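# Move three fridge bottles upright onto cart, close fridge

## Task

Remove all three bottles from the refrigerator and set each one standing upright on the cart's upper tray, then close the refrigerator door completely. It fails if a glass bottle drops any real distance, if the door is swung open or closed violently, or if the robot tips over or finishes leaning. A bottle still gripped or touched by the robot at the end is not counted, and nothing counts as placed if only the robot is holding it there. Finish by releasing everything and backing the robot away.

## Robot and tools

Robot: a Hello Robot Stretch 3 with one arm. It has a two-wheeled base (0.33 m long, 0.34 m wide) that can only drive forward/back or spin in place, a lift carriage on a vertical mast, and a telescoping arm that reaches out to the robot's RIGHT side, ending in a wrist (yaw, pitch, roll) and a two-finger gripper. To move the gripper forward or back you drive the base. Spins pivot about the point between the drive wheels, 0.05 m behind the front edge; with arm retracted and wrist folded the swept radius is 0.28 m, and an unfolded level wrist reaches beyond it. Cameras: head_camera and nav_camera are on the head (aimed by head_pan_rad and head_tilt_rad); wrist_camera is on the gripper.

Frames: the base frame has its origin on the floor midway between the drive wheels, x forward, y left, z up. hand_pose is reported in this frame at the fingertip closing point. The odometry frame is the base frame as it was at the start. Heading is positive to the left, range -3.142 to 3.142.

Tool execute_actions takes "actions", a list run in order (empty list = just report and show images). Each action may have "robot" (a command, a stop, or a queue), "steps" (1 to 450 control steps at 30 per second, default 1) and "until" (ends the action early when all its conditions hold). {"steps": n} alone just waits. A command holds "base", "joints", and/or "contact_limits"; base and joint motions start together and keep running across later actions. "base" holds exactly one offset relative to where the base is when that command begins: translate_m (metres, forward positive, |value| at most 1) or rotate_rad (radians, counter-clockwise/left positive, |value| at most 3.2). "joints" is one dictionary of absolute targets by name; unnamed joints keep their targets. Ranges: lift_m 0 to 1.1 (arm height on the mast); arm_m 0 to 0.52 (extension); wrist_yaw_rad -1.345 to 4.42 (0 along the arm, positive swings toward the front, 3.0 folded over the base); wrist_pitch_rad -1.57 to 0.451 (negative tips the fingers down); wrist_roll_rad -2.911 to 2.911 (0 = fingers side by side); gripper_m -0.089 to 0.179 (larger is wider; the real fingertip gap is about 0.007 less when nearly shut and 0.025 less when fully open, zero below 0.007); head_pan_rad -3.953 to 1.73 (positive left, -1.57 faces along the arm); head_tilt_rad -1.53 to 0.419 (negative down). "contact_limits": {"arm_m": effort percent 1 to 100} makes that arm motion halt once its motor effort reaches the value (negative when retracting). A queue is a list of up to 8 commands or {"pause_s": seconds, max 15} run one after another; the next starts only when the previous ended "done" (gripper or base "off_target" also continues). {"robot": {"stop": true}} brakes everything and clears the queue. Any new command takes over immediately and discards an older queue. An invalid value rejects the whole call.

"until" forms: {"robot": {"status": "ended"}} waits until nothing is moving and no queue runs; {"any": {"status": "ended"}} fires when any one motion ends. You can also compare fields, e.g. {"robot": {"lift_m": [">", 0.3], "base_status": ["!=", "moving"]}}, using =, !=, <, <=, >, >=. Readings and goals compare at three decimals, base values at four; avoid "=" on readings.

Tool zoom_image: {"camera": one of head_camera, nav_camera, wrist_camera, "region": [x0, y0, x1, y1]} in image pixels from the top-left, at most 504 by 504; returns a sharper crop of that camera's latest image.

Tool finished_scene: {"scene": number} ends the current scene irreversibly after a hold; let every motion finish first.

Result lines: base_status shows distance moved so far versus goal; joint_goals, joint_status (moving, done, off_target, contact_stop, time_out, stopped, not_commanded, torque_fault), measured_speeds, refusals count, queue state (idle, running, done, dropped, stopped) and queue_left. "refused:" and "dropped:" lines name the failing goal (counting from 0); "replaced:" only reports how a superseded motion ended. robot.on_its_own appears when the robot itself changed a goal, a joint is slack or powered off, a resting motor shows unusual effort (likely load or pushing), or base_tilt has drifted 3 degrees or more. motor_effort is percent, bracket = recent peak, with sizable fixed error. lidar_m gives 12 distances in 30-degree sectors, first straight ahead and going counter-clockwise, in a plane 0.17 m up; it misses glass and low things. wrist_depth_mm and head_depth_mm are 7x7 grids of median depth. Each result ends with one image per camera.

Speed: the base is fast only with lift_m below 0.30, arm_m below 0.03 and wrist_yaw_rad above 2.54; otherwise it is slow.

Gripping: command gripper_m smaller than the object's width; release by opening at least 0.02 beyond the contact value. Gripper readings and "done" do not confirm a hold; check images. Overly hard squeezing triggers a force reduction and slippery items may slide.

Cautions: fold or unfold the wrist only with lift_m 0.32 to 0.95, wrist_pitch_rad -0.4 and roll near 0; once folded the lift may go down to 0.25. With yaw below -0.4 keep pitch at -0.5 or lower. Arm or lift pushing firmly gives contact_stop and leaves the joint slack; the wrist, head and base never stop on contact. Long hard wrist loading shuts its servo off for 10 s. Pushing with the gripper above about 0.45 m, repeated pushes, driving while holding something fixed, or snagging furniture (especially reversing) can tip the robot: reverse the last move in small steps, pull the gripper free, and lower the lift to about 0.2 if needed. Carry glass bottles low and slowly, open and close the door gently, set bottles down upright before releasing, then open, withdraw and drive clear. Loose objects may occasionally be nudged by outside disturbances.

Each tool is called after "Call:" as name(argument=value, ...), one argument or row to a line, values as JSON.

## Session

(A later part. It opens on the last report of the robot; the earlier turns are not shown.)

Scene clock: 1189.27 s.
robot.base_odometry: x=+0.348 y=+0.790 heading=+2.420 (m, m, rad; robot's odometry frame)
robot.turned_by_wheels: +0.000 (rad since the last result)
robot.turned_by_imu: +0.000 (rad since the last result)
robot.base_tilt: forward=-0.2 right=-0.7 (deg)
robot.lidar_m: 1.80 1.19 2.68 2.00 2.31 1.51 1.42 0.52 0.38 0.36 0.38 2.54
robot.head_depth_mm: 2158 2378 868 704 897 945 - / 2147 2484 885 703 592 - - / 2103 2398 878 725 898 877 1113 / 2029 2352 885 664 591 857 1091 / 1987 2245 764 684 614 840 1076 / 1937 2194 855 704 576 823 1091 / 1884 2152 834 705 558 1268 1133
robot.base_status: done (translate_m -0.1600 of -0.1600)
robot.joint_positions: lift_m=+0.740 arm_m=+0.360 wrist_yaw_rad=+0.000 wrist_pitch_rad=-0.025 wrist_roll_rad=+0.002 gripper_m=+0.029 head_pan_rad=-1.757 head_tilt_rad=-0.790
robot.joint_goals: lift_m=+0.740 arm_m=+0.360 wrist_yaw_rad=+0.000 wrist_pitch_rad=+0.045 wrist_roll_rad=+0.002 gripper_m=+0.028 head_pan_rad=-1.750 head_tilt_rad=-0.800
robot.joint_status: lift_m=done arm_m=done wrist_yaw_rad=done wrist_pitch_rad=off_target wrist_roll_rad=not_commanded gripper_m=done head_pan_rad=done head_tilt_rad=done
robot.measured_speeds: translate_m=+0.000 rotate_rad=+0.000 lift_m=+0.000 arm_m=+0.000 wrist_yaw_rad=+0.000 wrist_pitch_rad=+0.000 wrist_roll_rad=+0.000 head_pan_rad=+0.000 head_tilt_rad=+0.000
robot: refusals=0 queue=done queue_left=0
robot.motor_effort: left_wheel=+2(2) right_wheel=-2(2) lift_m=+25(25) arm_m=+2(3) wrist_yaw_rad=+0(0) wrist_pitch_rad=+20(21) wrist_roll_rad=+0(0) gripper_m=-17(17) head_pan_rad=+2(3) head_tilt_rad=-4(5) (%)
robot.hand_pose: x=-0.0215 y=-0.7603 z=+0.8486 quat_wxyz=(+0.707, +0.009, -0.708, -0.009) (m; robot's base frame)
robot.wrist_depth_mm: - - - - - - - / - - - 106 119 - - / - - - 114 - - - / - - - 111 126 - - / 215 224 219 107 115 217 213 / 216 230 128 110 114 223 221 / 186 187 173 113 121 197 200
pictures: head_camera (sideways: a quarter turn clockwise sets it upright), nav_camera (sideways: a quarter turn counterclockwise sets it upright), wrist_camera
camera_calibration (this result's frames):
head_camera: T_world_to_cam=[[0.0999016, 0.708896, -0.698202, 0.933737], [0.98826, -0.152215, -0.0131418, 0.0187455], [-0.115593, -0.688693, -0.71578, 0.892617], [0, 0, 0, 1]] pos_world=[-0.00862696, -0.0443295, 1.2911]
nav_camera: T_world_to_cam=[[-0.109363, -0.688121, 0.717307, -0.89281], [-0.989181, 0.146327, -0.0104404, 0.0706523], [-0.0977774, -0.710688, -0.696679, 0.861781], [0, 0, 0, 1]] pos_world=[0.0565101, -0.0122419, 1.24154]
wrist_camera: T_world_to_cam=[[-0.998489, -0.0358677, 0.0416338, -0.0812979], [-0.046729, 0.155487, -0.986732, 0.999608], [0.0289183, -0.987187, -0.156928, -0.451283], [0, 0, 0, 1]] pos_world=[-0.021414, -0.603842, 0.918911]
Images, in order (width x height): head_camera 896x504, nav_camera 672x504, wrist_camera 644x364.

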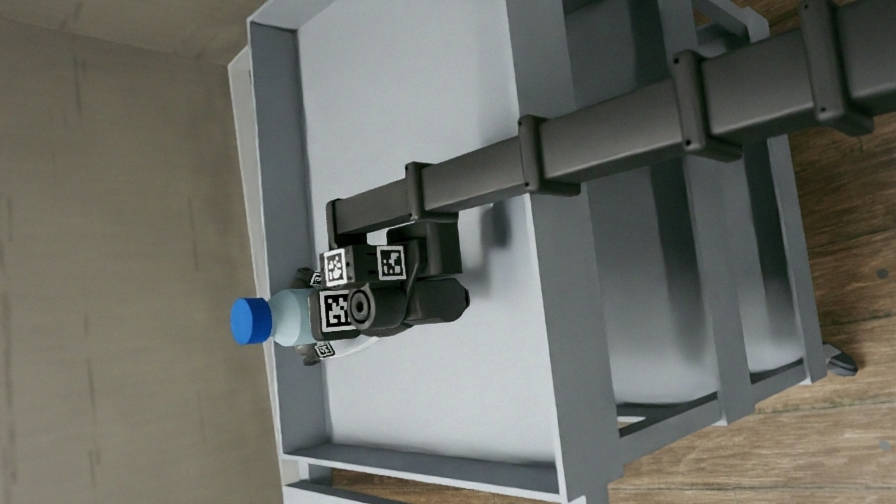

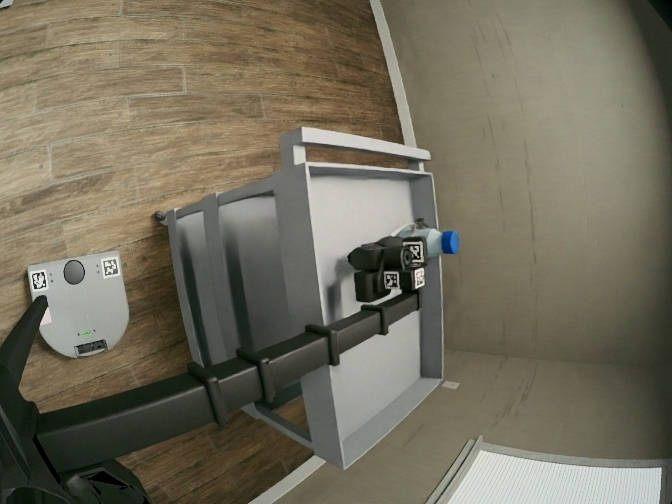

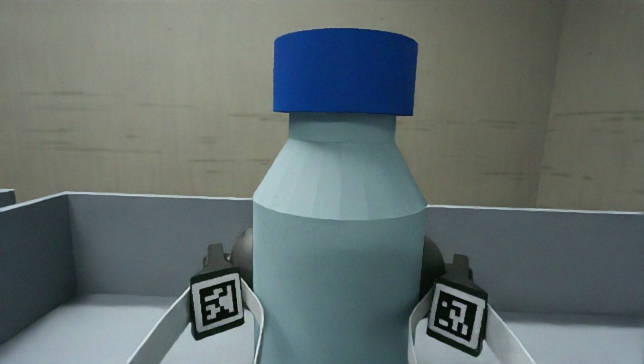

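Call:
execute_actions(
  actions=[
    {"robot": {"joints": {"lift_m": 0.733}}, "steps": 60, "until": {"robot": {"lift_m_status": ["!=", "moving"]}}},
    {"steps": 10},
  ],
)

Scene clock: 1198.60 s.
robot.base_odometry: x=+0.348 y=+0.790 heading=+2.420 (m, m, rad; robot's odometry frame)
robot.turned_by_wheels: +0.000 (rad since the last result)
robot.turned_by_imu: +0.000 (rad since the last result)
robot.base_tilt: forward=-0.3 right=-0.7 (deg)
robot.lidar_m: 1.80 1.19 2.68 2.00 2.31 1.50 1.42 0.52 0.38 0.36 0.38 2.54
robot.head_depth_mm: 2159 2367 866 704 897 942 - / 2147 2482 885 704 593 - - / 2088 2407 873 737 899 879 1112 / 2038 2336 887 666 590 856 1089 / 1986 2234 768 685 613 843 1074 / 1940 2201 857 705 576 825 1089 / 1889 2112 837 702 558 1269 1127
robot.base_status: done (translate_m -0.1600 of -0.1600)
robot.joint_positions: lift_m=+0.733 arm_m=+0.360 wrist_yaw_rad=+0.000 wrist_pitch_rad=-0.024 wrist_roll_rad=+0.002 gripper_m=+0.029 head_pan_rad=-1.757 head_tilt_rad=-0.790
robot.joint_goals: lift_m=+0.733 arm_m=+0.360 wrist_yaw_rad=+0.000 wrist_pitch_rad=+0.045 wrist_roll_rad=+0.002 gripper_m=+0.028 head_pan_rad=-1.750 head_tilt_rad=-0.800
robot.joint_status: lift_m=done arm_m=done wrist_yaw_rad=done wrist_pitch_rad=off_target wrist_roll_rad=not_commanded gripper_m=done head_pan_rad=done head_tilt_rad=done
robot.measured_speeds: translate_m=+0.000 rotate_rad=+0.000 lift_m=+0.000 arm_m=+0.000 wrist_yaw_rad=+0.000 wrist_pitch_rad=+0.000 wrist_roll_rad=+0.000 head_pan_rad=+0.000 head_tilt_rad=+0.000
robot: refusals=0 queue=done queue_left=0
robot.motor_effort: left_wheel=+2(2) right_wheel=-1(1) lift_m=+24(27) arm_m=+3(3) wrist_yaw_rad=+0(0) wrist_pitch_rad=+20(21) wrist_roll_rad=+0(0) gripper_m=-17(17) head_pan_rad=+3(3) head_tilt_rad=-4(5) (%)
robot.hand_pose: x=-0.0215 y=-0.7603 z=+0.8418 quat_wxyz=(+0.707, +0.009, -0.708, -0.009) (m; robot's base frame)
robot.wrist_depth_mm: - - - - - - - / - - - 107 118 - - / - - - 115 - - - / - - - 112 126 - - / 215 223 220 107 115 216 213 / 206 229 129 110 114 222 220 / 176 176 164 114 120 188 189
pictures: head_camera (sideways: a quarter turn clockwise sets it upright), nav_camera (sideways: a quarter turn counterclockwise sets it upright), wrist_camera
camera_calibration (this result's frames):
head_camera: T_world_to_cam=[[0.0999022, 0.708898, -0.6982, 0.933733], [0.98826, -0.152215, -0.0131417, 0.0187453], [-0.115592, -0.68869, -0.715783, 0.892621], [0, 0, 0, 1]] pos_world=[-0.00862696, -0.0443294, 1.2911]
nav_camera: T_world_to_cam=[[-0.109364, -0.688124, 0.717304, -0.892806], [-0.989181, 0.146328, -0.0104406, 0.0706525], [-0.0977769, -0.710685, -0.696682, 0.861785], [0, 0, 0, 1]] pos_world=[0.0565102, -0.0122416, 1.24154]
wrist_camera: T_world_to_cam=[[-0.998489, -0.035828, 0.041664, -0.0810143], [-0.0467271, 0.154616, -0.986869, 0.992415], [0.0289156, -0.987325, -0.156057, -0.453207], [0, 0, 0, 1]] pos_world=[-0.0214144, -0.603809, 0.912033]
Images, in order (width x height): head_camera 896x504, nav_camera 672x504, wrist_camera 644x364.

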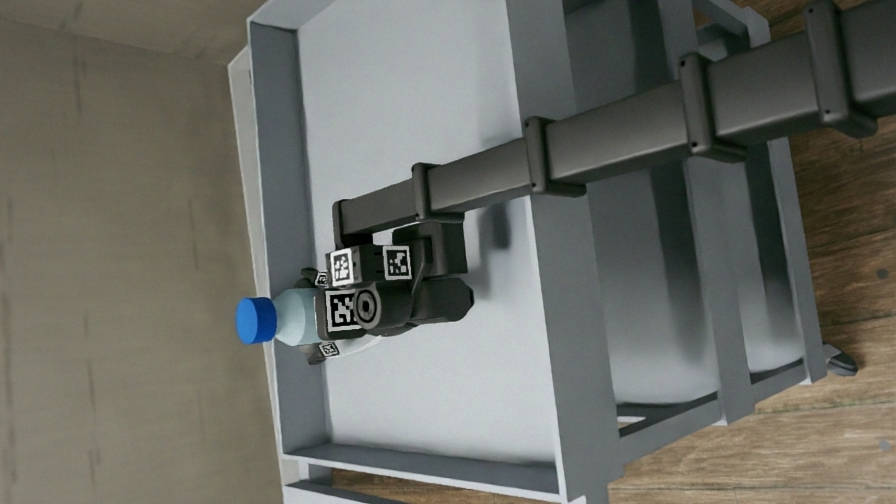

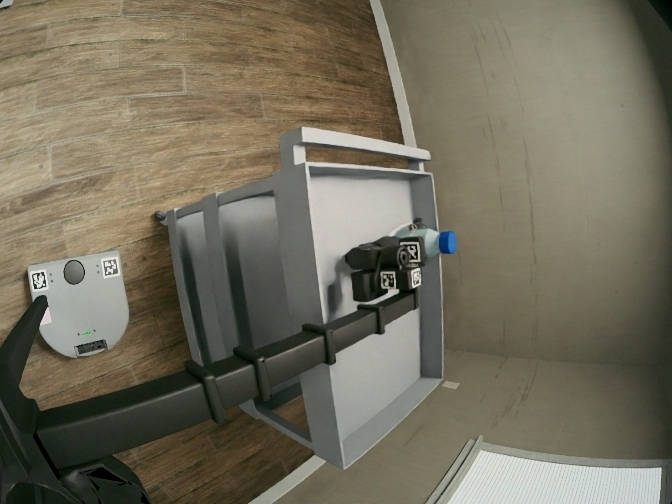

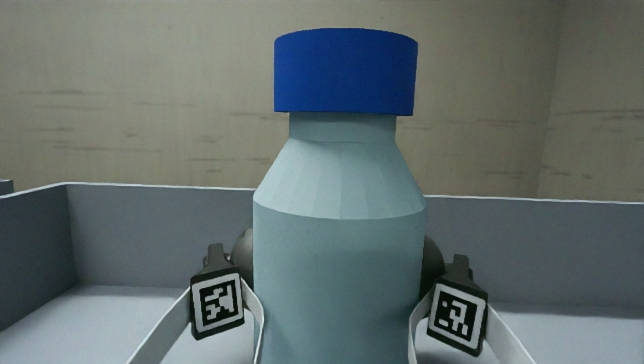

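Call:
execute_actions(
  actions=[
    {"robot": {"joints": {"lift_m": 0.727}}, "steps": 60, "until": {"robot": {"lift_m_status": ["!=", "moving"]}}},
    {"steps": 10},
  ],
)

Scene clock: 1210.20 s.
robot.base_odometry: x=+0.348 y=+0.790 heading=+2.420 (m, m, rad; robot's odometry frame)
robot.turned_by_wheels: +0.000 (rad since the last result)
robot.turned_by_imu: +0.000 (rad since the last result)
robot.base_tilt: forward=-0.2 right=-0.7 (deg)
robot.lidar_m: 1.80 1.19 2.69 2.00 2.30 1.50 1.42 0.52 0.38 0.36 0.38 2.54
robot.head_depth_mm: 2160 2358 863 701 898 940 - / 2138 2472 887 706 593 - - / 2095 2407 874 736 898 875 1111 / 2032 2333 886 667 591 860 1096 / 1978 2234 769 683 581 839 1071 / 1945 2197 857 704 574 822 1092 / 1891 2139 837 706 560 1275 1133
robot.base_status: done (translate_m -0.1600 of -0.1600)
robot.joint_positions: lift_m=+0.728 arm_m=+0.360 wrist_yaw_rad=+0.000 wrist_pitch_rad=-0.004 wrist_roll_rad=+0.002 gripper_m=+0.029 head_pan_rad=-1.757 head_tilt_rad=-0.790
robot.joint_goals: lift_m=+0.727 arm_m=+0.360 wrist_yaw_rad=+0.000 wrist_pitch_rad=+0.045 wrist_roll_rad=+0.002 gripper_m=+0.028 head_pan_rad=-1.750 head_tilt_rad=-0.800
robot.joint_status: lift_m=done arm_m=done wrist_yaw_rad=done wrist_pitch_rad=off_target wrist_roll_rad=not_commanded gripper_m=done head_pan_rad=done head_tilt_rad=done
robot.measured_speeds: translate_m=+0.000 rotate_rad=+0.000 lift_m=+0.000 arm_m=+0.000 wrist_yaw_rad=+0.000 wrist_pitch_rad=+0.000 wrist_roll_rad=+0.000 head_pan_rad=+0.000 head_tilt_rad=+0.000
robot: refusals=0 queue=done queue_left=0
robot.motor_effort: left_wheel=+2(2) right_wheel=-2(2) lift_m=+22(25) arm_m=+2(3) wrist_yaw_rad=+0(0) wrist_pitch_rad=+14(21) wrist_roll_rad=+0(0) gripper_m=-17(17) head_pan_rad=+3(3) head_tilt_rad=-4(4) (%)
robot.hand_pose: x=-0.0215 y=-0.7609 z=+0.8411 quat_wxyz=(+0.707, +0.002, -0.708, -0.002) (m; robot's base frame)
robot.wrist_depth_mm: - - - - - - - / - - - 108 122 - - / - - - 116 - - - / - - - 111 125 - - / 215 222 220 107 116 215 213 / 205 228 129 110 114 220 220 / 175 177 164 113 120 188 189
pictures: head_camera (sideways: a quarter turn clockwise sets it upright), nav_camera (sideways: a quarter turn counterclockwise sets it upright), wrist_camera
camera_calibration (this result's frames):
head_camera: T_world_to_cam=[[0.0999023, 0.708899, -0.698198, 0.933732], [0.98826, -0.152215, -0.0131416, 0.0187453], [-0.115592, -0.688689, -0.715784, 0.892622], [0, 0, 0, 1]] pos_world=[-0.00862695, -0.0443294, 1.2911]
nav_camera: T_world_to_cam=[[-0.109364, -0.688125, 0.717303, -0.892805], [-0.989181, 0.146327, -0.0104406, 0.0706526], [-0.0977767, -0.710684, -0.696683, 0.861786], [0, 0, 0, 1]] pos_world=[0.0565102, -0.0122415, 1.24154]
wrist_camera: T_world_to_cam=[[-0.998489, -0.0349818, 0.0423827, -0.0809632], [-0.0467287, 0.134575, -0.989801, 0.979001], [0.0289214, -0.990286, -0.136006, -0.472994], [0, 0, 0, 1]] pos_world=[-0.0214138, -0.60298, 0.908117]
Images, in order (width x height): head_camera 896x504, nav_camera 672x504, wrist_camera 644x364.

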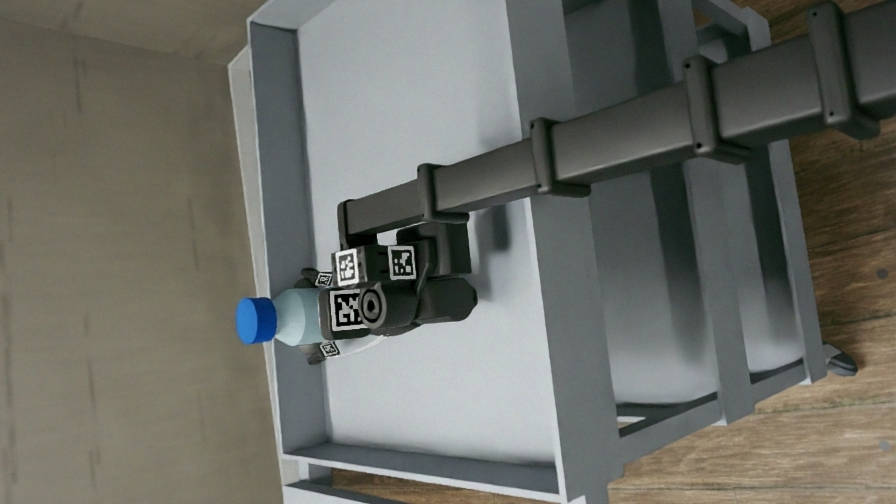

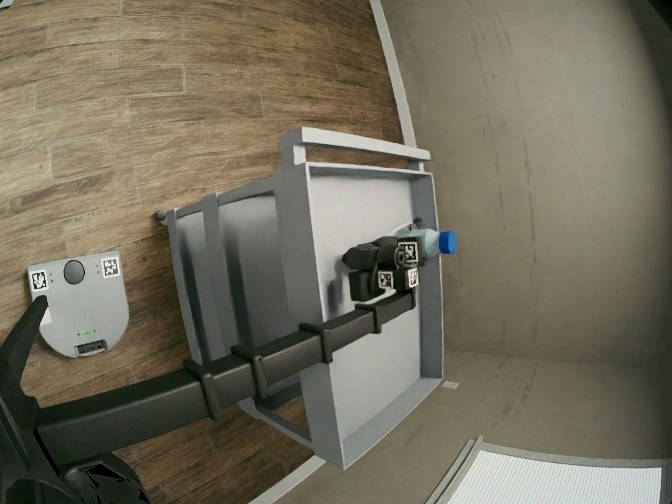

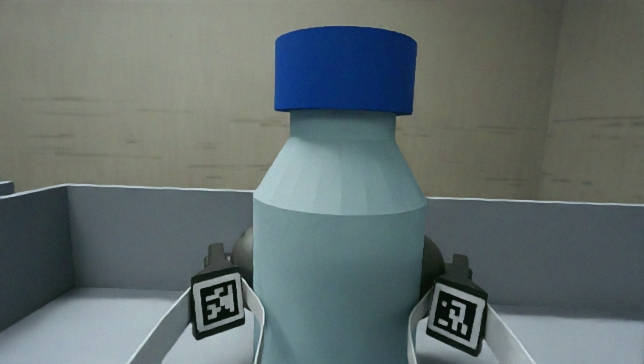

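Call:
execute_actions(
  actions=[
    {"robot": {"joints": {"lift_m": 0.723}}, "steps": 30, "until": {"robot": {"lift_m_status": ["!=", "moving"]}}},
    {"robot": {"joints": {"gripper_m": 0.12}}, "steps": 60, "until": {"robot": {"gripper_m_status": ["!=", "moving"]}}},
    {"steps": 5},
  ],
)

Scene clock: 1227.77 s.
robot.base_odometry: x=+0.348 y=+0.790 heading=+2.420 (m, m, rad; robot's odometry frame)
robot.turned_by_wheels: +0.000 (rad since the last result)
robot.turned_by_imu: +0.000 (rad since the last result)
robot.base_tilt: forward=-0.2 right=-0.7 (deg)
robot.lidar_m: 1.80 1.19 2.68 2.00 2.31 1.50 1.42 0.53 0.38 0.37 0.38 2.55
robot.head_depth_mm: 2160 2385 869 703 896 952 1172 / 2162 2485 887 705 593 - - / 2078 2436 874 748 898 878 1111 / 2039 2321 877 663 592 860 1092 / 1979 2234 778 683 582 839 1069 / 1940 2195 851 705 577 822 1091 / 1890 2143 833 703 559 1276 1132
robot.base_status: done (translate_m -0.1600 of -0.1600)
robot.joint_positions: lift_m=+0.724 arm_m=+0.360 wrist_yaw_rad=+0.000 wrist_pitch_rad=+0.020 wrist_roll_rad=+0.003 gripper_m=+0.120 head_pan_rad=-1.757 head_tilt_rad=-0.790
robot.joint_goals: lift_m=+0.723 arm_m=+0.360 wrist_yaw_rad=+0.000 wrist_pitch_rad=+0.045 wrist_roll_rad=+0.003 gripper_m=+0.120 head_pan_rad=-1.750 head_tilt_rad=-0.800
robot.joint_status: lift_m=done arm_m=done wrist_yaw_rad=done wrist_pitch_rad=off_target wrist_roll_rad=not_commanded gripper_m=done head_pan_rad=done head_tilt_rad=done
robot.measured_speeds: translate_m=+0.000 rotate_rad=+0.000 lift_m=+0.000 arm_m=+0.000 wrist_yaw_rad=+0.000 wrist_pitch_rad=+0.000 wrist_roll_rad=+0.000 head_pan_rad=+0.000 head_tilt_rad=+0.000
robot: refusals=0 queue=done queue_left=0
robot.motor_effort: left_wheel=+1(2) right_wheel=-2(2) lift_m=+19(23) arm_m=+3(3) wrist_yaw_rad=+0(0) wrist_pitch_rad=+8(14) wrist_roll_rad=-1(0) gripper_m=+0(83) head_pan_rad=+3(3) head_tilt_rad=-5(4) (%)
robot.hand_pose: x=-0.0215 y=-0.7614 z=+0.8434 quat_wxyz=(+0.706, -0.007, -0.708, +0.007) (m; robot's base frame)
robot.wrist_depth_mm: - - - - - - - / - - - 113 - - - / - - - 122 - - - / - - - 117 - - - / 215 222 220 112 123 215 215 / 212 227 219 114 129 - 218 / 184 174 175 117 140 - 197
pictures: head_camera (sideways: a quarter turn clockwise sets it upright), nav_camera (sideways: a quarter turn counterclockwise sets it upright), wrist_camera
camera_calibration (this result's frames):
head_camera: T_world_to_cam=[[0.0999257, 0.709024, -0.698068, 0.933562], [0.988261, -0.152212, -0.0131356, 0.0187374], [-0.115568, -0.688561, -0.71591, 0.892787], [0, 0, 0, 1]] pos_world=[-0.00862658, -0.0443275, 1.29109]
nav_camera: T_world_to_cam=[[-0.109388, -0.688253, 0.717176, -0.89264], [-0.989181, 0.146329, -0.0104478, 0.0706618], [-0.0977532, -0.71056, -0.696813, 0.861956], [0, 0, 0, 1]] pos_world=[0.0565122, -0.0122308, 1.24154]
wrist_camera: T_world_to_cam=[[-0.998515, -0.0339079, 0.0426295, -0.080483], [-0.0461352, 0.110401, -0.992816, 0.965538], [0.028958, -0.993309, -0.111801, -0.495924], [0, 0, 0, 1]] pos_world=[-0.0214573, -0.601931, 0.906587]
Images, in order (width x height): head_camera 896x504, nav_camera 672x504, wrist_camera 644x364.

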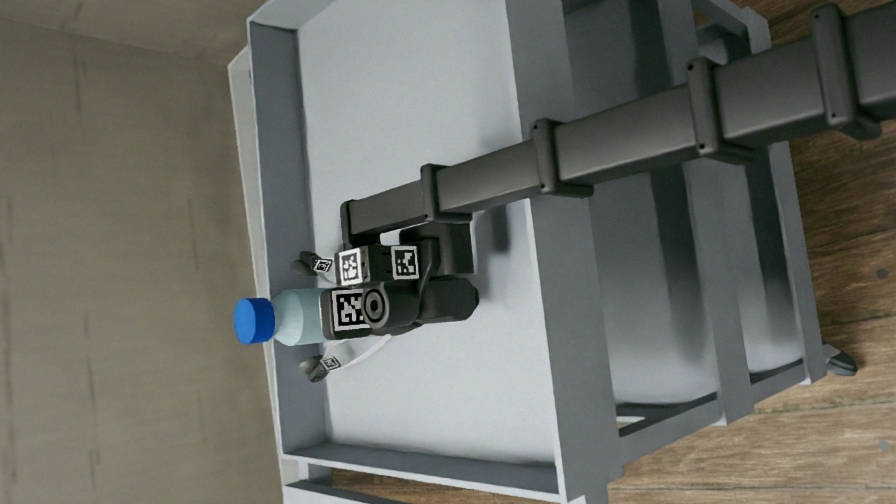

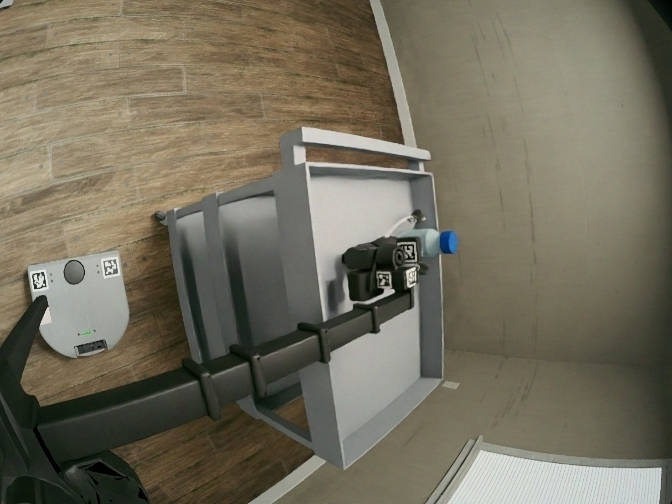

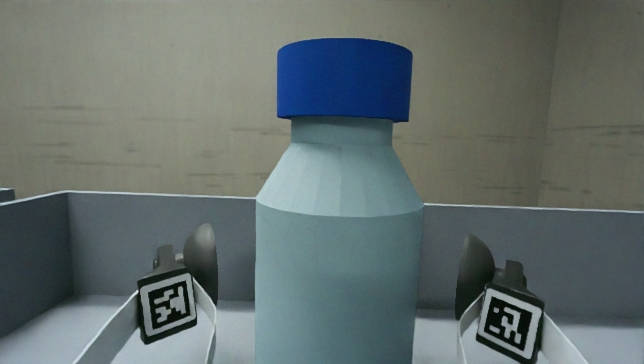

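Call:
execute_actions(
  actions=[
    {"robot": {"joints": {"lift_m": 0.9}}, "steps": 120, "until": {"robot": {"lift_m": [">", 0.815]}}},
    {"robot": {"joints": {"arm_m": 0.0, "head_pan_rad": -0.6, "head_tilt_rad": -0.6}}, "steps": 150, "until": {"robot": {"arm_m": ["<", 0.04]}}},
    {"robot": {"base": {"translate_m": 1.0}}, "steps": 200, "until": {"robot": {"translate_m": [">", 0.36]}}},
    {"robot": {"base": {"translate_m": 0.8}, "joints": {"lift_m": 0.47}}, "steps": 400, "until": {"robot": {"status": "ended"}}},
  ],
)

Scene clock: 1296.00 s.
robot.base_odometry: x=-0.524 y=+1.557 heading=+2.420 (m, m, rad; robot's odometry frame)
robot.turned_by_wheels: +0.000 (rad since the last result)
robot.turned_by_imu: +0.005 (rad since the last result)
robot.base_tilt: forward=-0.2 right=-0.7 (deg)
robot.lidar_m: 0.64 0.70 0.47 0.43 2.65 2.75 1.43 1.07 2.33 2.16 1.94 1.29
robot.head_depth_mm: 1662 1905 2224 2314 1798 1443 1218 / 1498 1700 1956 2205 1796 1459 1217 / 1380 1544 1746 2011 1787 1437 1213 / 1273 1412 1590 1816 1789 1450 1208 / 1181 1300 1432 1625 1720 1447 1215 / 1094 1200 1327 1474 1644 1443 1210 / 1024 1120 1220 1348 1504 934 1042
robot.base_status: done (translate_m +0.8000 of +0.8000)
robot.joint_positions: lift_m=+0.471 arm_m=+0.001 wrist_yaw_rad=+0.000 wrist_pitch_rad=+0.022 wrist_roll_rad=+0.003 gripper_m=+0.120 head_pan_rad=-0.607 head_tilt_rad=-0.606
robot.joint_goals: lift_m=+0.470 arm_m=+0.000 wrist_yaw_rad=+0.000 wrist_pitch_rad=+0.045 wrist_roll_rad=+0.003 gripper_m=+0.120 head_pan_rad=-0.600 head_tilt_rad=-0.600
robot.joint_status: lift_m=done arm_m=done wrist_yaw_rad=done wrist_pitch_rad=off_target wrist_roll_rad=not_commanded gripper_m=done head_pan_rad=done head_tilt_rad=done
robot.measured_speeds: translate_m=+0.000 rotate_rad=+0.000 lift_m=+0.000 arm_m=+0.000 wrist_yaw_rad=+0.000 wrist_pitch_rad=+0.000 wrist_roll_rad=+0.000 head_pan_rad=+0.000 head_tilt_rad=+0.000
robot: refusals=0 queue=done queue_left=0
robot.motor_effort: left_wheel=+1(6) right_wheel=-2(0) lift_m=+20(57) arm_m=-5(6) wrist_yaw_rad=+0(0) wrist_pitch_rad=+7(7) wrist_roll_rad=-1(1) gripper_m=+0(1) head_pan_rad=+3(37) head_tilt_rad=+2(17) (%)
robot.hand_pose: x=-0.0215 y=-0.4024 z=+0.5909 quat_wxyz=(+0.706, -0.008, -0.708, +0.008) (m; robot's base frame)
robot.wrist_depth_mm: - - - - - - - / - - - - - - - / - - - - - - - / - - - - - - - / - - - - - - - / - - - - - - - / - - - - - - -
pictures: head_camera (sideways: a quarter turn clockwise sets it upright), nav_camera (sideways: a quarter turn counterclockwise sets it upright), wrist_camera
camera_calibration (this result's frames):
head_camera: T_world_to_cam=[[-0.491524, 0.301106, -0.817153, 1.09239], [0.545072, 0.838174, -0.0190132, 0.0290967], [0.679191, -0.454753, -0.576107, 0.706085], [0, 0, 0, 1]] pos_world=[0.0415074, -0.0322181, 1.29998]
nav_camera: T_world_to_cam=[[0.466087, -0.299444, 0.832524, -1.04651], [-0.536617, -0.843821, -0.00308314, 0.0583149], [0.703424, -0.445309, -0.55398, 0.671265], [0, 0, 0, 1]] pos_world=[0.0468711, 0.0347584, 1.24329]
wrist_camera: T_world_to_cam=[[-0.998515, -0.0338289, 0.0426933, -0.0575482], [-0.0461355, 0.108538, -0.993021, 0.674536], [0.028959, -0.993517, -0.109938, -0.168705], [0, 0, 0, 1]] pos_world=[-0.0214572, -0.242771, 0.653738]
Images, in order (width x height): head_camera 896x504, nav_camera 672x504, wrist_camera 644x364.

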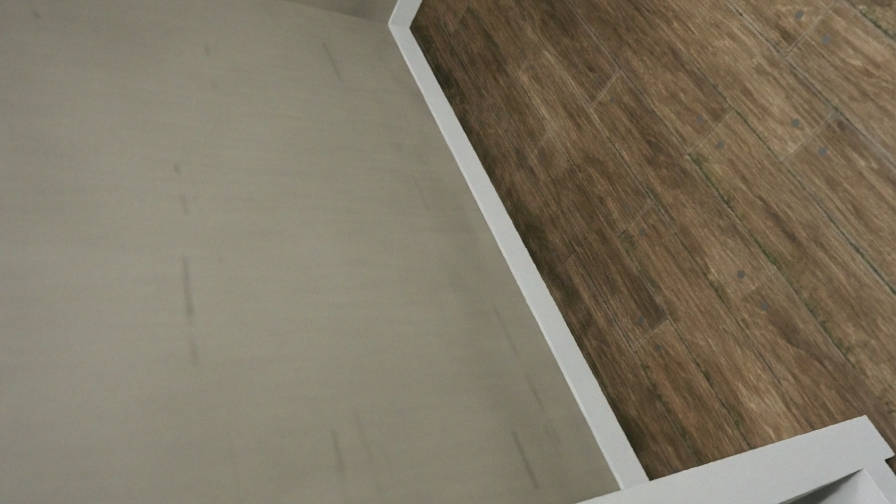

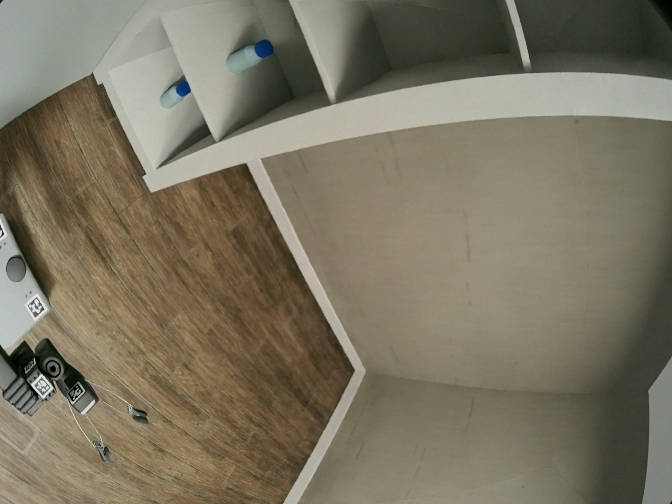

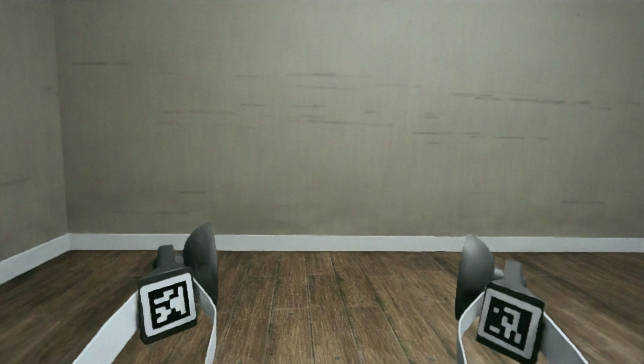

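Call:
execute_actions(
  actions=[
    {"robot": {"base": {"rotate_rad": 1.68}, "joints": {"gripper_m": 0.16, "head_pan_rad": -1.57, "head_tilt_rad": -0.7}}, "steps": 300, "until": {"robot": {"status": "ended"}}},
  ],
)

Scene clock: 1316.23 s.
robot.base_odometry: x=-0.524 y=+1.557 heading=-2.184 (m, m, rad; robot's odometry frame)
robot.turned_by_wheels: +1.680 (rad since the last result)
robot.turned_by_imu: +1.712 (rad since the last result)
robot.base_tilt: forward=-0.2 right=-0.7 (deg)
robot.lidar_m: 0.43 2.37 2.65 1.08 1.09 2.24 2.15 1.71 1.24 0.64 0.61 0.45
robot.head_depth_mm: 933 1095 1250 1446 1596 1362 1169 / 503 565 657 1361 1593 1368 1167 / 851 939 744 810 950 1201 1193 / 884 989 815 1231 1044 1263 1191 / 888 998 816 1236 1048 1262 1172 / 891 1002 817 1230 1082 1258 1171 / 883 969 815 1012 1013 1127 1118
robot.base_status: done (rotate_rad +1.6799 of +1.6800)
robot.joint_positions: lift_m=+0.471 arm_m=+0.001 wrist_yaw_rad=+0.000 wrist_pitch_rad=+0.022 wrist_roll_rad=+0.003 gripper_m=+0.160 head_pan_rad=-1.563 head_tilt_rad=-0.692
robot.joint_goals: lift_m=+0.470 arm_m=+0.000 wrist_yaw_rad=+0.000 wrist_pitch_rad=+0.045 wrist_roll_rad=+0.003 gripper_m=+0.160 head_pan_rad=-1.570 head_tilt_rad=-0.700
robot.joint_status: lift_m=done arm_m=done wrist_yaw_rad=done wrist_pitch_rad=off_target wrist_roll_rad=not_commanded gripper_m=done head_pan_rad=done head_tilt_rad=done
robot.measured_speeds: translate_m=+0.000 rotate_rad=+0.000 lift_m=+0.000 arm_m=+0.000 wrist_yaw_rad=+0.000 wrist_pitch_rad=+0.000 wrist_roll_rad=+0.000 head_pan_rad=+0.000 head_tilt_rad=+0.000
robot: refusals=0 queue=done queue_left=0
robot.motor_effort: left_wheel=-3(7) right_wheel=+1(3) lift_m=+20(21) arm_m=-5(5) wrist_yaw_rad=+0(0) wrist_pitch_rad=+7(7) wrist_roll_rad=-1(1) gripper_m=+0(81) head_pan_rad=-3(38) head_tilt_rad=-4(12) (%)
robot.hand_pose: x=-0.0215 y=-0.4024 z=+0.5909 quat_wxyz=(+0.706, -0.008, -0.708, +0.008) (m; robot's base frame)
robot.wrist_depth_mm: 486 645 757 739 376 904 857 / 490 706 837 815 383 928 911 / 494 702 845 827 393 927 943 / 495 683 696 834 389 969 961 / 458 520 482 485 403 - 951 / 484 - 894 856 415 986 990 / 472 797 894 873 423 990 -
pictures: head_camera (sideways: a quarter turn clockwise sets it upright), nav_camera (sideways: a quarter turn counterclockwise sets it upright), wrist_camera
camera_calibration (this result's frames):
head_camera: T_world_to_cam=[[-0.0380418, 0.642802, -0.765087, 1.02175], [0.999079, 0.0396624, -0.0163533, 0.0228624], [0.0198333, -0.765005, -0.643719, 0.798063], [0, 0, 0, 1]] pos_world=[0.000199621, -0.0471664, 1.29583]
nav_camera: T_world_to_cam=[[0.0247397, -0.622454, 0.782265, -0.978293], [-0.998831, -0.047905, -0.00652964, 0.0656208], [0.0415388, -0.781189, -0.622911, 0.764978], [0, 0, 0, 1]] pos_world=[0.0579704, -0.00820606, 1.24223]
wrist_camera: T_world_to_cam=[[-0.998515, -0.0338286, 0.0426934, -0.0575485], [-0.0461356, 0.108538, -0.993021, 0.674537], [0.0289586, -0.993517, -0.109938, -0.168713], [0, 0, 0, 1]] pos_world=[-0.0214572, -0.242778, 0.653738]
Images, in order (width x height): head_camera 896x504, nav_camera 672x504, wrist_camera 644x364.

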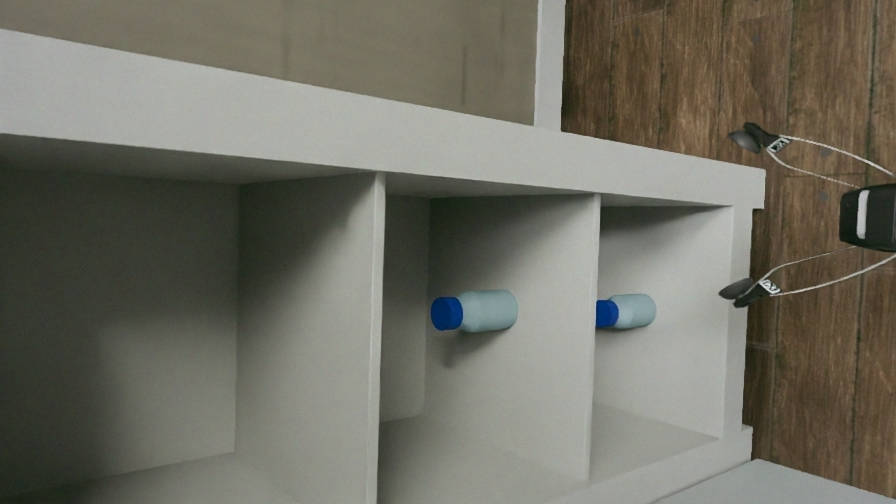

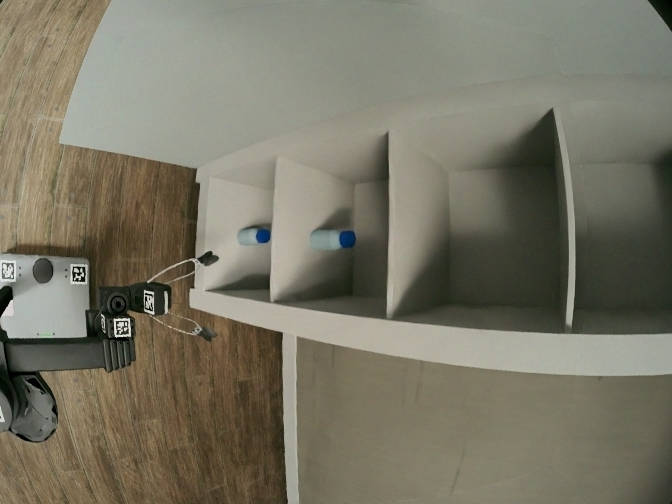

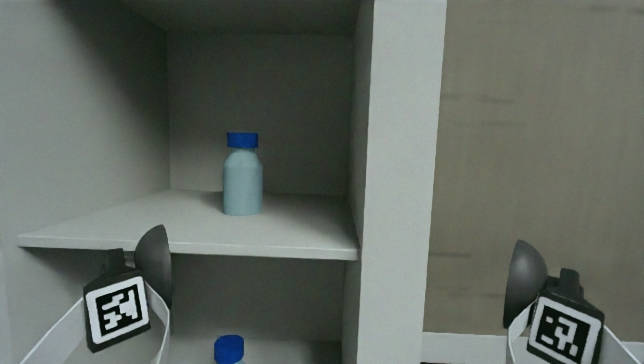

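Call:
execute_actions(
  actions=[
    {"robot": {"base": {"translate_m": 0.15}, "joints": {"lift_m": 0.455}}, "steps": 200, "until": {"robot": {"base_status": ["!=", "moving"]}}},
    {"robot": {"joints": {"arm_m": 0.25}}, "steps": 200, "until": {"robot": {"status": "ended"}}},
  ],
)

Scene clock: 1375.40 s.
robot.base_odometry: x=-0.610 y=+1.434 heading=-2.184 (m, m, rad; robot's odometry frame)
robot.turned_by_wheels: +0.000 (rad since the last result)
robot.turned_by_imu: +0.001 (rad since the last result)
robot.base_tilt: forward=-0.1 right=-0.7 (deg)
robot.lidar_m: 0.28 2.25 2.66 1.42 1.20 2.39 2.31 1.70 0.67 0.79 0.40 0.29
robot.head_depth_mm: 739 724 708 757 907 1362 1173 / 871 964 818 1106 992 1117 1183 / 875 988 816 1218 1048 - 1171 / 882 989 815 1229 1049 1266 1172 / 885 995 817 1197 1050 1268 1171 / 817 836 777 878 978 1078 1115 / 582 603 662 734 744 759 769
robot.base_status: done (translate_m +0.1500 of +0.1500)
robot.joint_positions: lift_m=+0.456 arm_m=+0.250 wrist_yaw_rad=+0.000 wrist_pitch_rad=+0.022 wrist_roll_rad=+0.003 gripper_m=+0.160 head_pan_rad=-1.563 head_tilt_rad=-0.692
robot.joint_goals: lift_m=+0.455 arm_m=+0.250 wrist_yaw_rad=+0.000 wrist_pitch_rad=+0.045 wrist_roll_rad=+0.003 gripper_m=+0.160 head_pan_rad=-1.570 head_tilt_rad=-0.700
robot.joint_status: lift_m=done arm_m=done wrist_yaw_rad=done wrist_pitch_rad=off_target wrist_roll_rad=not_commanded gripper_m=done head_pan_rad=done head_tilt_rad=done
robot.measured_speeds: translate_m=+0.000 rotate_rad=+0.000 lift_m=+0.000 arm_m=+0.000 wrist_yaw_rad=+0.000 wrist_pitch_rad=+0.000 wrist_roll_rad=+0.000 head_pan_rad=+0.000 head_tilt_rad=+0.000
robot: refusals=0 queue=done queue_left=0
robot.motor_effort: left_wheel=-2(5) right_wheel=+0(2) lift_m=+20(21) arm_m=+3(3) wrist_yaw_rad=+0(0) wrist_pitch_rad=+7(7) wrist_roll_rad=-1(1) gripper_m=+0(0) head_pan_rad=-3(3) head_tilt_rad=-4(4) (%)
robot.hand_pose: x=-0.0215 y=-0.6515 z=+0.5759 quat_wxyz=(+0.706, -0.008, -0.708, +0.008) (m; robot's base frame)
robot.wrist_depth_mm: 313 439 560 558 544 379 245 / 313 440 569 559 554 374 244 / 317 440 588 568 576 370 240 / 317 448 595 331 580 369 240 / 322 409 426 334 454 364 239 / 266 - 275 281 285 292 225 / 199 191 204 205 210 211 210
pictures: head_camera (sideways: a quarter turn clockwise sets it upright), nav_camera (sideways: a quarter turn counterclockwise sets it upright), wrist_camera
camera_calibration (this result's frames):
head_camera: T_world_to_cam=[[-0.0380304, 0.64281, -0.765081, 1.02174], [0.99908, 0.0396447, -0.016353, 0.022862], [0.0198196, -0.764999, -0.643726, 0.798073], [0, 0, 0, 1]] pos_world=[0.000198777, -0.0471663, 1.29583]
nav_camera: T_world_to_cam=[[0.0247286, -0.622462, 0.78226, -0.978285], [-0.998831, -0.0478871, -0.00653001, 0.0656213], [0.0415248, -0.781184, -0.622918, 0.764988], [0, 0, 0, 1]] pos_world=[0.0579703, -0.00820643, 1.24223]
wrist_camera: T_world_to_cam=[[-0.998515, -0.0338226, 0.0426987, -0.0653346], [-0.0461359, 0.10839, -0.993037, 0.686634], [0.028959, -0.993533, -0.109789, -0.4179], [0, 0, 0, 1]] pos_world=[-0.0214572, -0.491831, 0.638762]
Images, in order (width x height): head_camera 896x504, nav_camera 672x504, wrist_camera 644x364.

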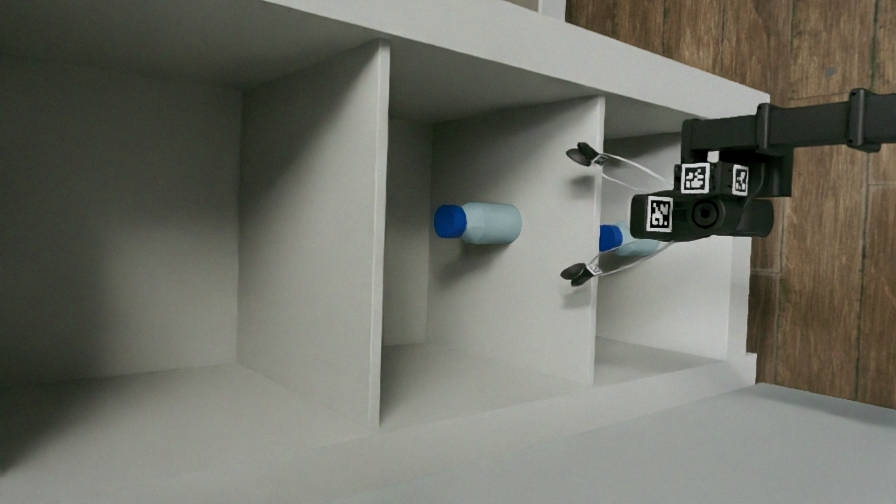

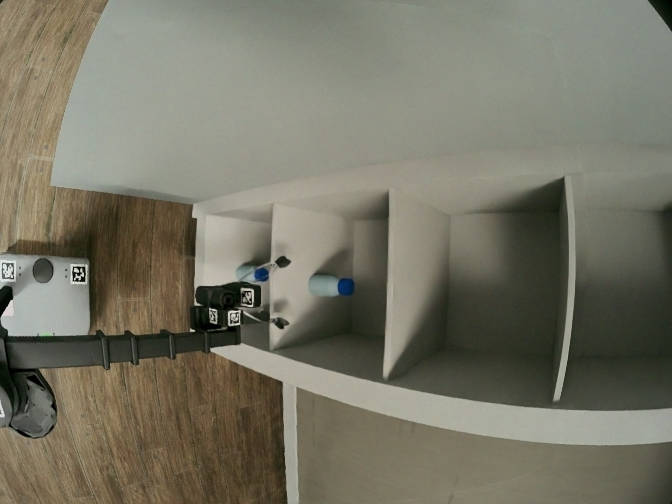

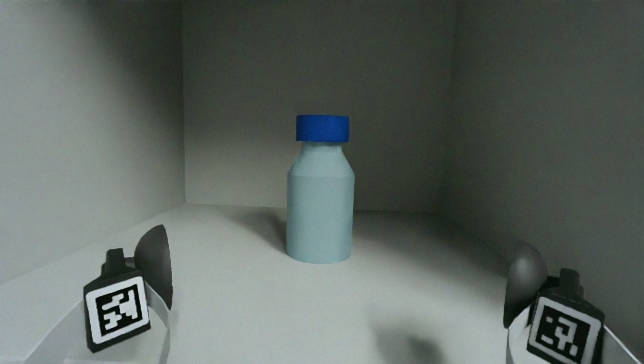

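Call:
execute_actions(
  actions=[
    {"robot": {"base": {"translate_m": 0.013}, "joints": {"lift_m": 0.451}}, "steps": 100, "until": {"robot": {"status": "ended"}}},
    {"robot": {"joints": {"arm_m": 0.42}}, "steps": 200, "until": {"robot": {"status": "ended"}}},
  ],
)

Scene clock: 1409.83 s.
robot.base_odometry: x=-0.617 y=+1.424 heading=-2.184 (m, m, rad; robot's odometry frame)
robot.turned_by_wheels: +0.000 (rad since the last result)
robot.turned_by_imu: +0.000 (rad since the last result)
robot.base_tilt: forward=-0.2 right=-0.7 (deg)
robot.lidar_m: 0.27 2.24 2.65 1.45 1.23 2.41 2.32 1.70 0.68 0.79 0.38 0.28
robot.head_depth_mm: 784 769 747 775 886 1342 1174 / 871 979 819 1152 1015 1104 1168 / 878 989 816 1225 1053 1261 1167 / 881 992 817 1227 1046 1270 1174 / 884 997 816 1194 1048 1235 1168 / 770 788 744 831 927 1046 1075 / 548 592 650 699 713 719 732
robot.base_status: done (translate_m +0.0130 of +0.0130)
robot.joint_positions: lift_m=+0.452 arm_m=+0.420 wrist_yaw_rad=+0.000 wrist_pitch_rad=+0.022 wrist_roll_rad=+0.003 gripper_m=+0.160 head_pan_rad=-1.563 head_tilt_rad=-0.692
robot.joint_goals: lift_m=+0.451 arm_m=+0.420 wrist_yaw_rad=+0.000 wrist_pitch_rad=+0.045 wrist_roll_rad=+0.003 gripper_m=+0.160 head_pan_rad=-1.570 head_tilt_rad=-0.700
robot.joint_status: lift_m=done arm_m=done wrist_yaw_rad=done wrist_pitch_rad=off_target wrist_roll_rad=not_commanded gripper_m=done head_pan_rad=done head_tilt_rad=done
robot.measured_speeds: translate_m=+0.000 rotate_rad=+0.000 lift_m=+0.000 arm_m=+0.000 wrist_yaw_rad=+0.000 wrist_pitch_rad=+0.000 wrist_roll_rad=+0.000 head_pan_rad=+0.000 head_tilt_rad=+0.000
robot: refusals=0 queue=done queue_left=0
robot.motor_effort: left_wheel=-2(2) right_wheel=+0(3) lift_m=+20(19) arm_m=+3(4) wrist_yaw_rad=+0(0) wrist_pitch_rad=+7(7) wrist_roll_rad=-1(1) gripper_m=+0(0) head_pan_rad=-3(3) head_tilt_rad=-3(4) (%)
robot.hand_pose: x=-0.0215 y=-0.8215 z=+0.5719 quat_wxyz=(+0.706, -0.008, -0.708, +0.008) (m; robot's base frame)
robot.wrist_depth_mm: 297 392 390 388 384 379 260 / 297 402 397 396 388 387 259 / 302 408 405 157 401 393 258 / 303 410 419 155 410 392 254 / 307 382 397 149 387 374 254 / 256 - 262 153 257 279 239 / 196 184 194 157 192 203 218
pictures: head_camera (sideways: a quarter turn clockwise sets it upright), nav_camera (sideways: a quarter turn counterclockwise sets it upright), wrist_camera
camera_calibration (this result's frames):
head_camera: T_world_to_cam=[[-0.0380292, 0.642816, -0.765076, 1.02173], [0.99908, 0.039643, -0.0163528, 0.0228617], [0.0198181, -0.764994, -0.643733, 0.798081], [0, 0, 0, 1]] pos_world=[0.000198686, -0.0471662, 1.29583]
nav_camera: T_world_to_cam=[[0.0247275, -0.622468, 0.782254, -0.978278], [-0.998832, -0.0478851, -0.00653035, 0.0656218], [0.0415233, -0.781179, -0.622925, 0.764996], [0, 0, 0, 1]] pos_world=[0.0579703, -0.00820604, 1.24223]
wrist_camera: T_world_to_cam=[[-0.998515, -0.0338224, 0.0426992, -0.0709137], [-0.046136, 0.108378, -0.993039, 0.701079], [0.0289593, -0.993534, -0.109778, -0.587248], [0, 0, 0, 1]] pos_world=[-0.0214571, -0.661831, 0.63476]
Images, in order (width x height): head_camera 896x504, nav_camera 672x504, wrist_camera 644x364.

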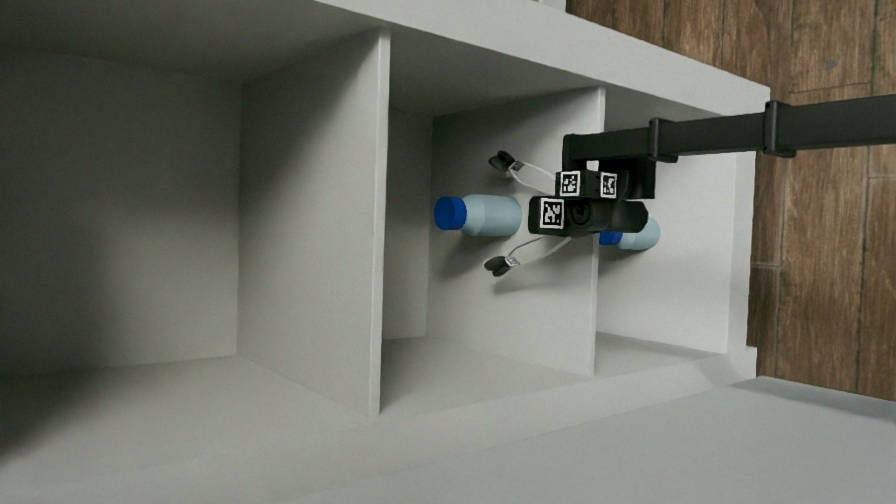

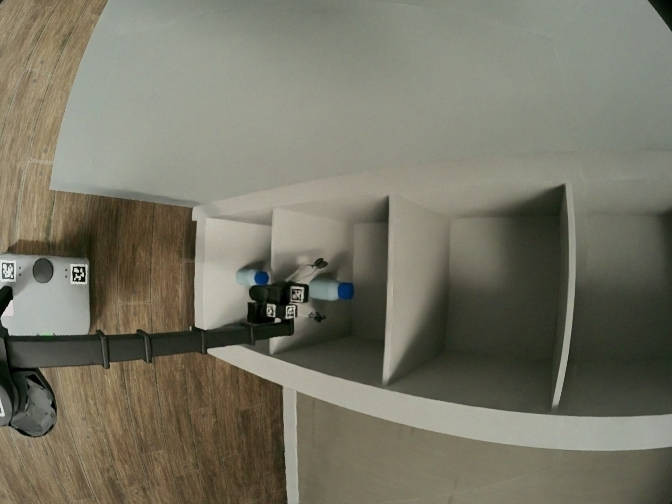

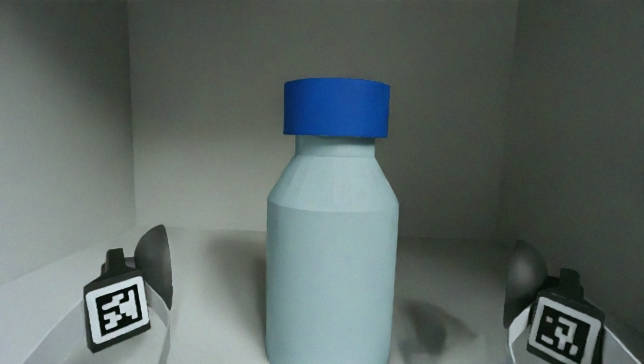

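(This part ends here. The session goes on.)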